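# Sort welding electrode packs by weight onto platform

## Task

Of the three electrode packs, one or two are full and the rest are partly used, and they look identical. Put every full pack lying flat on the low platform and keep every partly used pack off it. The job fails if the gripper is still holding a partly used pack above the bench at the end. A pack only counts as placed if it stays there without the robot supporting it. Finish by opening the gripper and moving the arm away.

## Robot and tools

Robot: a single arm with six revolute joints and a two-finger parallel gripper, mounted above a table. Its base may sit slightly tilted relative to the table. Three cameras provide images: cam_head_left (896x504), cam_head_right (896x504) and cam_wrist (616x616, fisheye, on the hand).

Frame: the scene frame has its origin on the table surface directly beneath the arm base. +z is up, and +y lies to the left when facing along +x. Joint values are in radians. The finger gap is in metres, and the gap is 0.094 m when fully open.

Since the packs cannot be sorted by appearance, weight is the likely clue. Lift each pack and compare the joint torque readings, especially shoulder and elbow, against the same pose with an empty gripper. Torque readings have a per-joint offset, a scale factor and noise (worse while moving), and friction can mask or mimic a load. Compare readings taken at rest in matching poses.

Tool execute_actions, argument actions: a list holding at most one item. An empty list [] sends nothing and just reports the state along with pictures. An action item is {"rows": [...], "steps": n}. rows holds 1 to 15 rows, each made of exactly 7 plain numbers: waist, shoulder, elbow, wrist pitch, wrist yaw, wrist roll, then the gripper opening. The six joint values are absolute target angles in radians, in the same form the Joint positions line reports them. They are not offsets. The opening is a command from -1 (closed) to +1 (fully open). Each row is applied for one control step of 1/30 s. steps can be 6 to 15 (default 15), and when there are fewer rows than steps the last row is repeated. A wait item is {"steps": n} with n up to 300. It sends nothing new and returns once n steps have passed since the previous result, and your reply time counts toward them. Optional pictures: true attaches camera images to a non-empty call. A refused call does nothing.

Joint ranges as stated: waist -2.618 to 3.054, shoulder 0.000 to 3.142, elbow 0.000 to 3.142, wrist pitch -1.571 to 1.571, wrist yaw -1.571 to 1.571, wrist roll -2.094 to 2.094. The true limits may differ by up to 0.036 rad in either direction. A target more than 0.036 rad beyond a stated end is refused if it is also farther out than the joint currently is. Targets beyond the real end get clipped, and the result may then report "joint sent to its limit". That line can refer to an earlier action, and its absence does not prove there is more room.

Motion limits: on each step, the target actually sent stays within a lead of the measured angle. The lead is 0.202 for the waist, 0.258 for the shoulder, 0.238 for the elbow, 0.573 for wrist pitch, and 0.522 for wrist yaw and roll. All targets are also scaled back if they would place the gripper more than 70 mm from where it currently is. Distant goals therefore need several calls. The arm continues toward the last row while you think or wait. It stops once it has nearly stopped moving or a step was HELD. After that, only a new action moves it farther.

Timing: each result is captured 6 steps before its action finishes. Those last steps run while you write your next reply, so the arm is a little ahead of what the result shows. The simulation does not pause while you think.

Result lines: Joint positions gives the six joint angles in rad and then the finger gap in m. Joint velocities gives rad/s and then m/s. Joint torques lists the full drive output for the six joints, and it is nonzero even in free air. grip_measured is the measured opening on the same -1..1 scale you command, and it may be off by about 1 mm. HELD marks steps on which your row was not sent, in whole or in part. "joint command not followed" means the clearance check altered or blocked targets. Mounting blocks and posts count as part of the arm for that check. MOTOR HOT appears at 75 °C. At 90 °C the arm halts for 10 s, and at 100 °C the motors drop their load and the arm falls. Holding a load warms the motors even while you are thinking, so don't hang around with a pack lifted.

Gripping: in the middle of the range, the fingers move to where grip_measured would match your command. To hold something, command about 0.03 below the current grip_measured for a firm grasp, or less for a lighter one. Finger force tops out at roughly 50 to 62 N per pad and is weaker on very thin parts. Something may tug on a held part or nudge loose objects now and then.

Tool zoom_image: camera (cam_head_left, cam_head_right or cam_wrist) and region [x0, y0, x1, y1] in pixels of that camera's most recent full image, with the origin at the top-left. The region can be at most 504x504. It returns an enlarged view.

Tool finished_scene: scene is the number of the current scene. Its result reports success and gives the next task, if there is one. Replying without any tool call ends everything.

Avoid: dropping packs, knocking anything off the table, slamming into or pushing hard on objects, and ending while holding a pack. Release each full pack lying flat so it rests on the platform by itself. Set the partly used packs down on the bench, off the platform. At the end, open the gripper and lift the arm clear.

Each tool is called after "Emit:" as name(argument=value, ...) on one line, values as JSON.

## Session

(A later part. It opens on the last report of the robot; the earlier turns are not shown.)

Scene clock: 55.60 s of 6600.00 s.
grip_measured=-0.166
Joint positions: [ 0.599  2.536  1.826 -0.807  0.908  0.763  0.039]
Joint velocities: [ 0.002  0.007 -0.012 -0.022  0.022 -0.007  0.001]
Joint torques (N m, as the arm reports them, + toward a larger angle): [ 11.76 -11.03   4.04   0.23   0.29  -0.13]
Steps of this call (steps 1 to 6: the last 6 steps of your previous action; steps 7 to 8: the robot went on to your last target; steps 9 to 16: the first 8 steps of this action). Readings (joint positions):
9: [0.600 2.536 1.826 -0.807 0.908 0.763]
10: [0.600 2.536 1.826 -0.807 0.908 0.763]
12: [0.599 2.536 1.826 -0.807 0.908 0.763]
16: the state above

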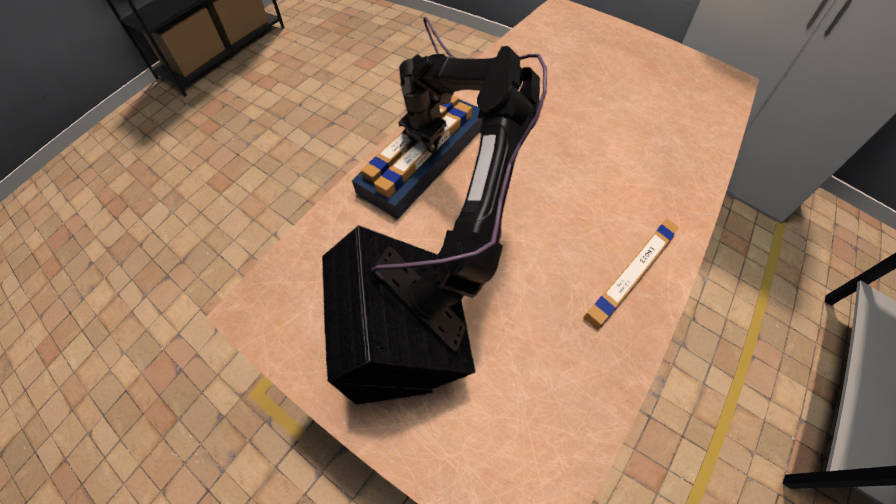

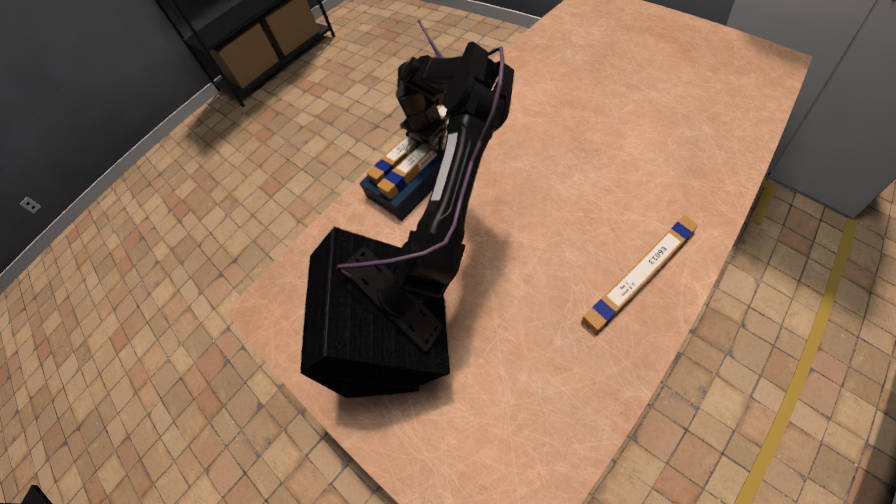

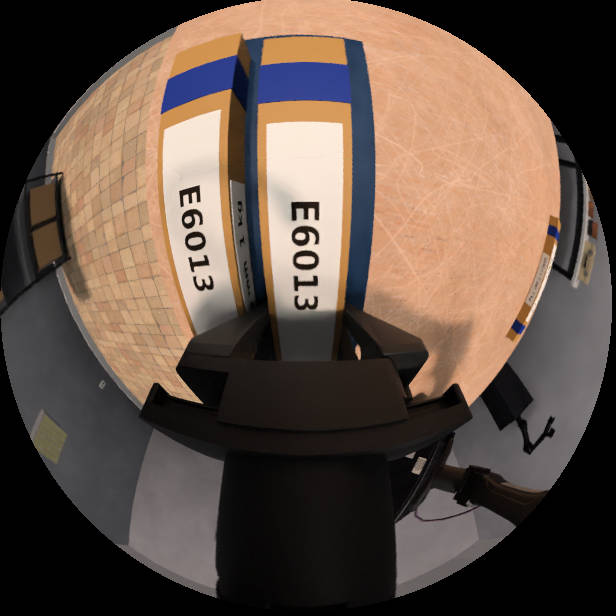

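Emit:
execute_actions(actions=[{"rows":[[0.622,2.52,1.822,-0.79,0.925,0.755,-0.16],[0.622,2.52,1.822,-0.79,0.925,0.755,-0.13],[0.622,2.52,1.822,-0.79,0.925,0.755,-0.1],[0.622,2.52,1.822,-0.79,0.925,0.755,-0.06],[0.622,2.52,1.822,-0.79,0.925,0.755,-0.02],[0.622,2.52,1.822,-0.79,0.925,0.755,0.02]],"steps":14}], pictures=true)

Emit:
zoom_image(camera="cam_head_left", region=[340, 60, 520, 230])

Scene clock: 61.90 s of 6600.00 s.
grip_measured=+0.016
Joint positions: [ 0.6    2.536  1.826 -0.803  0.91   0.762  0.048]
Joint velocities: [-0.002  0.012  0.002  0.037  0.081  0.007  0.001]
Joint torques (N m, as the arm reports them, + toward a larger angle): [ 11.75 -10.96   3.87   0.19   0.27  -0.11]
Steps of this call (steps 1 to 6: the last 6 steps of your previous action; steps 7 to 15: the robot went on to your last target; steps 16 to 90: nothing new was sent; then 3.03 s passed at rest; steps 91 to 98: the first 8 steps of this action). Readings (joint positions):
91: [0.599 2.536 1.826 -0.807 0.908 0.763]
92: [0.599 2.536 1.826 -0.807 0.908 0.763]
94: [0.599 2.536 1.826 -0.806 0.909 0.762]
98: the state above

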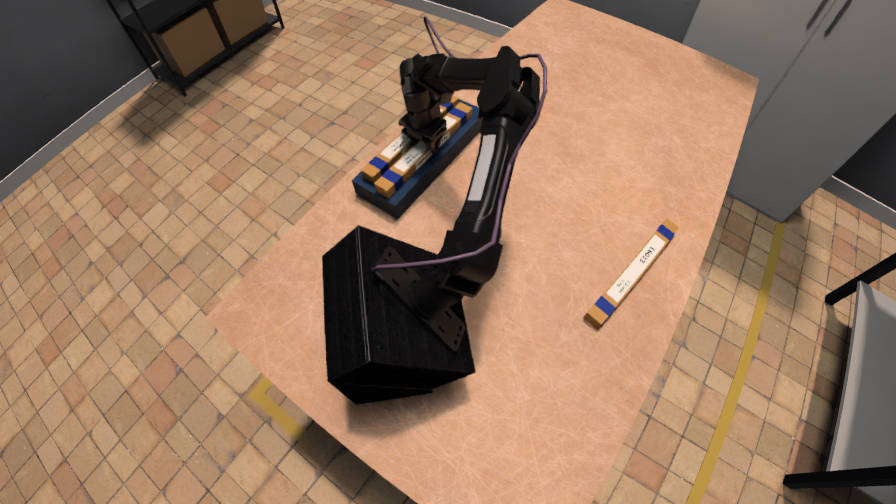

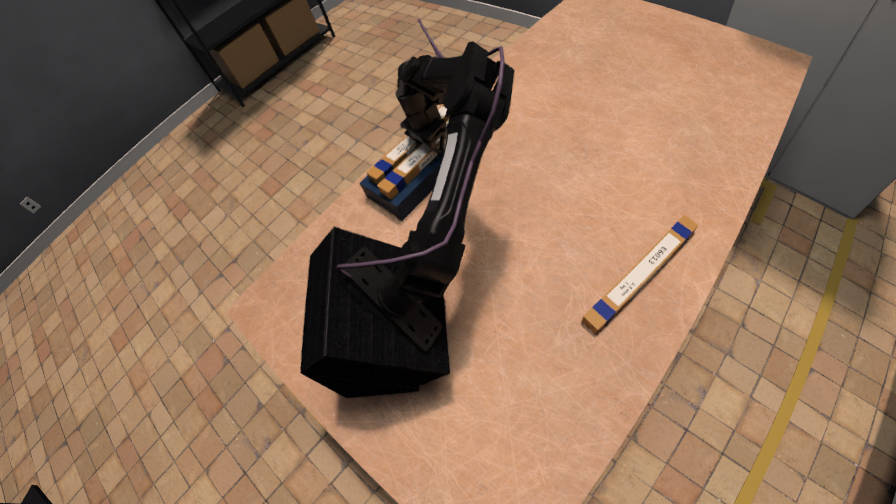

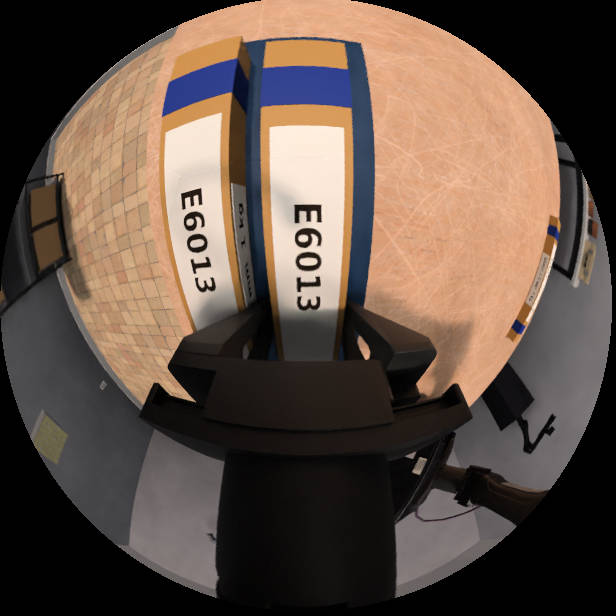

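Region (340, 60, 520, 230) of cam_head_left's 896x504 image, scaled by 2.800, with more detail than that image has.

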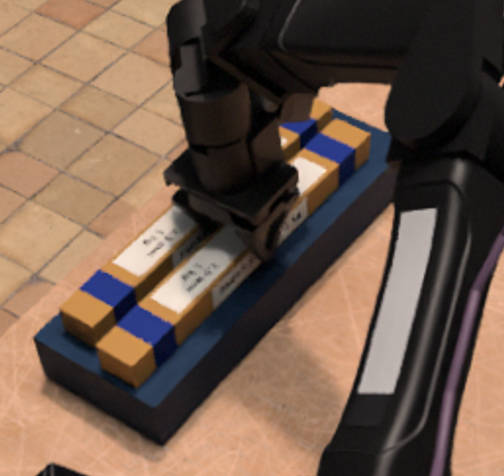

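Emit:
execute_actions(actions=[{"rows":[[0.622,2.518,1.835,-0.805,0.925,0.765,0.05],[0.624,2.514,1.848,-0.825,0.925,0.78,0.05],[0.63,2.509,1.854,-0.845,0.925,0.792,0.05],[0.637,2.504,1.859,-0.865,0.925,0.804,0.05],[0.644,2.499,1.864,-0.885,0.925,0.816,0.05],[0.651,2.494,1.869,-0.905,0.925,0.828,0.05],[0.658,2.489,1.874,-0.925,0.925,0.84,0.05],[0.666,2.484,1.88,-0.945,0.925,0.852,0.05],[0.674,2.479,1.886,-0.965,0.925,0.864,0.05],[0.682,2.474,1.892,-0.985,0.925,0.876,0.05],[0.69,2.469,1.898,-1.005,0.925,0.888,0.05],[0.698,2.464,1.904,-1.025,0.925,0.90,0.05],[0.706,2.459,1.91,-1.045,0.925,0.912,0.05],[0.714,2.454,1.916,-1.065,0.925,0.924,0.05]],"steps":15}], pictures=true)

Emit:
execute_actions(actions=[{"rows":[[0.714,2.44,1.916,-1.065,0.925,0.924,0.05],[0.712,2.42,1.91,-1.065,0.925,0.92,0.05],[0.708,2.39,1.9,-1.065,0.92,0.91,0.05],[0.70,2.36,1.885,-1.06,0.92,0.9,0.05],[0.69,2.33,1.865,-1.05,0.91,0.88,0.05],[0.68,2.29,1.84,-1.04,0.91,0.86,0.05]],"steps":6}], pictures=true)

Scene clock: 63.03 s of 6600.00 s.
grip_measured=+0.047
Joint positions: [ 0.623  2.527  1.846 -0.89   0.913  0.811  0.049]
Joint velocities: [ 0.217 -0.134  0.134 -0.447  0.037  0.212 -0.   ]
Joint torques (N m, as the arm reports them, + toward a larger angle): [ 12.78 -12.86   6.74  -0.01   0.24   0.08]
Steps of this call (steps 1 to 6: the last 6 steps of your previous action; steps 7 to 15: the robot went on to your last target; steps 16 to 25: nothing new was sent; steps 26 to 34: the first 9 steps of this action). Readings (joint positions):
26: [0.600 2.536 1.826 -0.803 0.912 0.762]
27: [0.600 2.536 1.826 -0.806 0.913 0.763]
29: [0.601 2.536 1.827 -0.818 0.913 0.771]
33: [0.615 2.531 1.841 -0.873 0.913 0.802]
34: the state above

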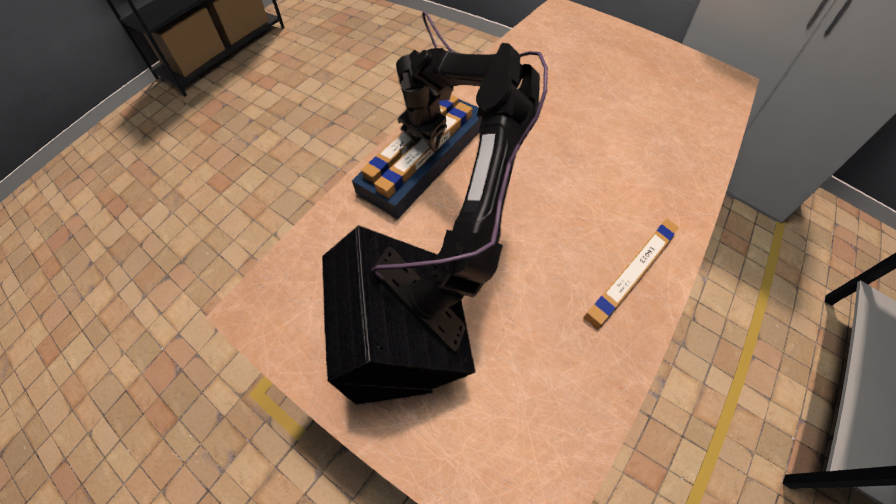

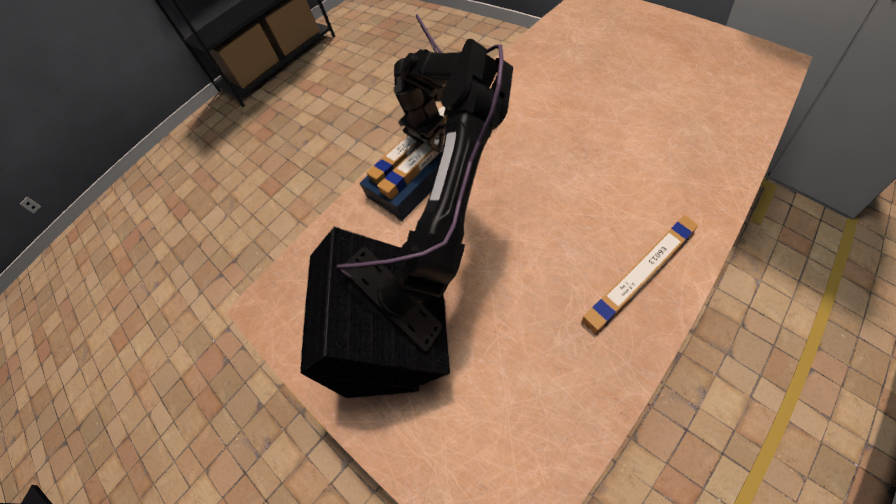

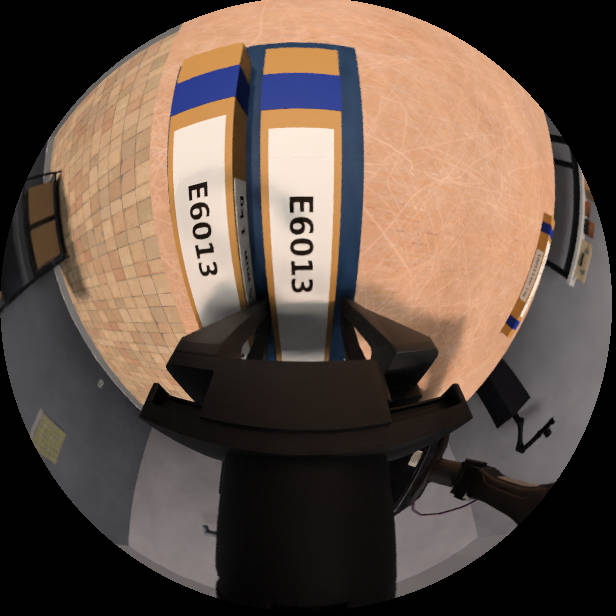

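Scene clock: 63.23 s of 6600.00 s.
grip_measured=+0.047
Joint positions: [ 0.681  2.487  1.886 -0.993  0.913  0.874  0.049]
Joint velocities: [ 0.242 -0.217  0.164 -0.52   0.022  0.212 -0.001]
Joint torques (N m, as the arm reports them, + toward a larger angle): [ 11.3  -11.13   6.2   -0.05   0.24   0.03]
Kept back: the last 6 steps of this action.
Steps of this call (steps 1 to 6: the last 6 steps of your previous action). Readings (joint positions):
1: [0.631 2.521 1.852 -0.907 0.913 0.821]
2: [0.641 2.515 1.858 -0.924 0.913 0.832]
4: [0.661 2.502 1.872 -0.959 0.913 0.853]
6: the state above

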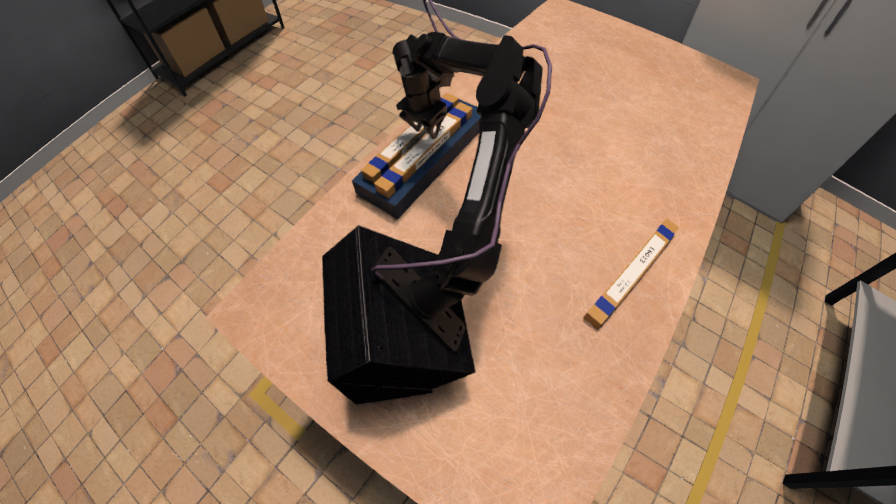

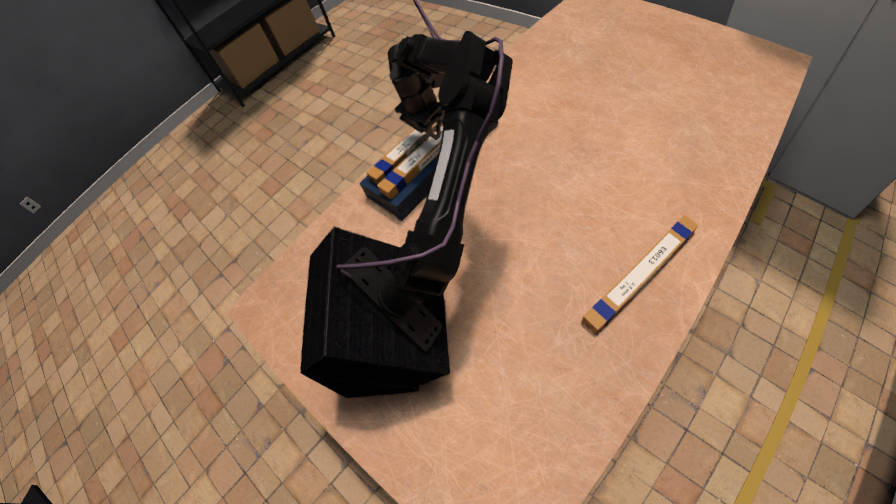

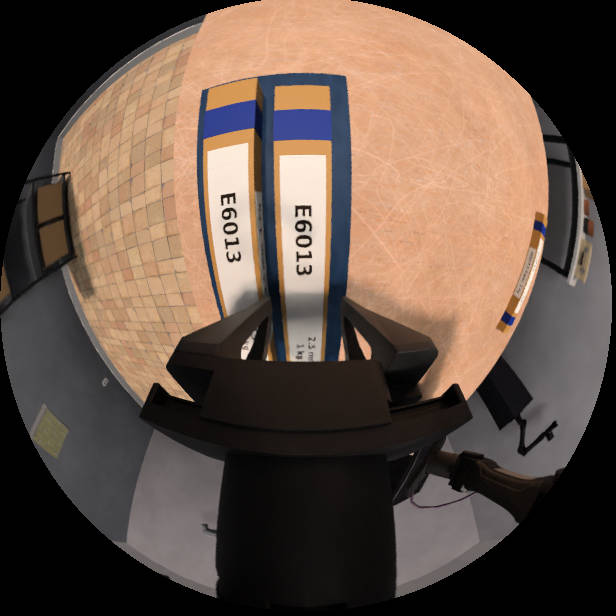

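Emit:
execute_actions(actions=[{"rows":[[0.66,2.25,1.80,-1.02,0.9,0.83,0.05],[0.635,2.2,1.75,-0.99,0.89,0.79,0.05],[0.61,2.15,1.70,-0.96,0.88,0.75,0.05],[0.585,2.1,1.65,-0.93,0.87,0.71,0.05],[0.56,2.05,1.6,-0.9,0.86,0.67,0.05],[0.535,2.0,1.55,-0.87,0.85,0.63,0.05],[0.51,1.95,1.5,-0.84,0.84,0.59,0.05],[0.485,1.9,1.45,-0.81,0.83,0.55,0.05],[0.46,1.85,1.4,-0.78,0.82,0.51,0.05],[0.44,1.81,1.36,-0.75,0.81,0.48,0.05],[0.42,1.78,1.33,-0.73,0.80,0.45,0.05],[0.41,1.76,1.31,-0.72,0.80,0.44,0.05]],"steps":15}])

Emit:
execute_actions(actions=[{"steps":15}], pictures=true)

Scene clock: 63.73 s of 6600.00 s.
grip_measured=+0.047
Joint positions: [ 0.488  1.946  1.506 -0.88   0.857  0.668  0.049]
Joint velocities: [-0.926 -1.497 -1.409  0.784 -0.271 -0.945  0.   ]
Joint torques (N m, as the arm reports them, + toward a larger angle): [ 9.62 -8.19  3.49 -0.02  0.   -0.13]
Steps of this call (steps 1 to 6: the last 6 steps of your previous action; steps 7 to 15: the first 9 steps of this action). Readings (joint positions):
7: [0.686 2.364 1.852 -1.026 0.903 0.879]
8: [0.675 2.322 1.822 -1.017 0.898 0.864]
10: [0.640 2.220 1.741 -0.989 0.886 0.822]
14: [0.521 2.000 1.554 -0.905 0.863 0.702]
15: the state above

Scene clock: 64.23 s of 6600.00 s.
grip_measured=+0.047
Joint positions: [ 0.388  1.761  1.322 -0.74   0.806  0.46   0.049]
Joint velocities: [ 0.007  0.002  0.012  0.095  0.037 -0.095  0.   ]
Joint torques (N m, as the arm reports them, + toward a larger angle): [ 7.91 -7.54  3.76  0.33  0.01 -0.22]
Kept back: nothing.
Steps of this call (steps 1 to 6: the last 6 steps of your previous action; steps 7 to 15: the robot went on to your last target). Readings (joint positions):
1: [0.458 1.896 1.458 -0.856 0.851 0.634]
2: [0.430 1.850 1.415 -0.835 0.845 0.602]
4: [0.393 1.784 1.353 -0.806 0.836 0.549]
8: [0.385 1.761 1.328 -0.768 0.822 0.492]
15: the state above

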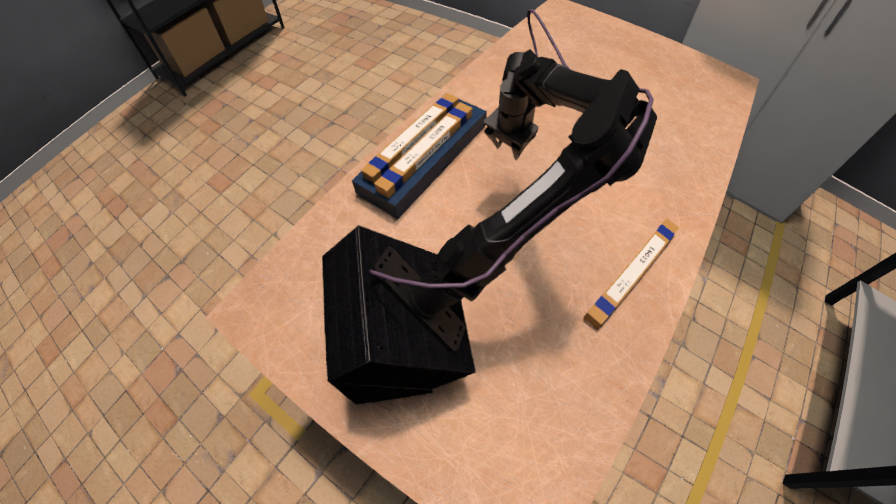

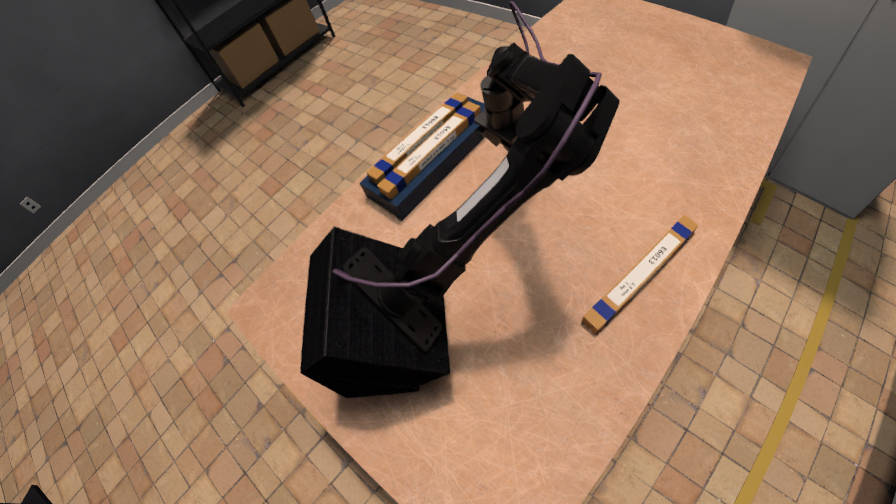

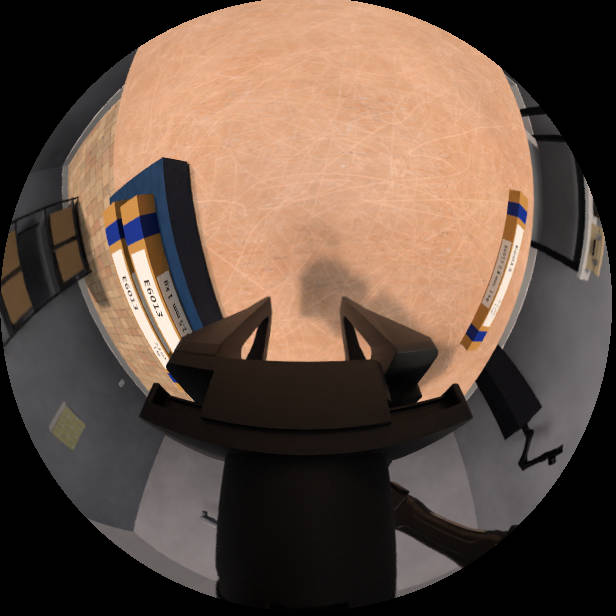

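Emit:
finished_scene(scene=1)

The scene is finished: the task was done.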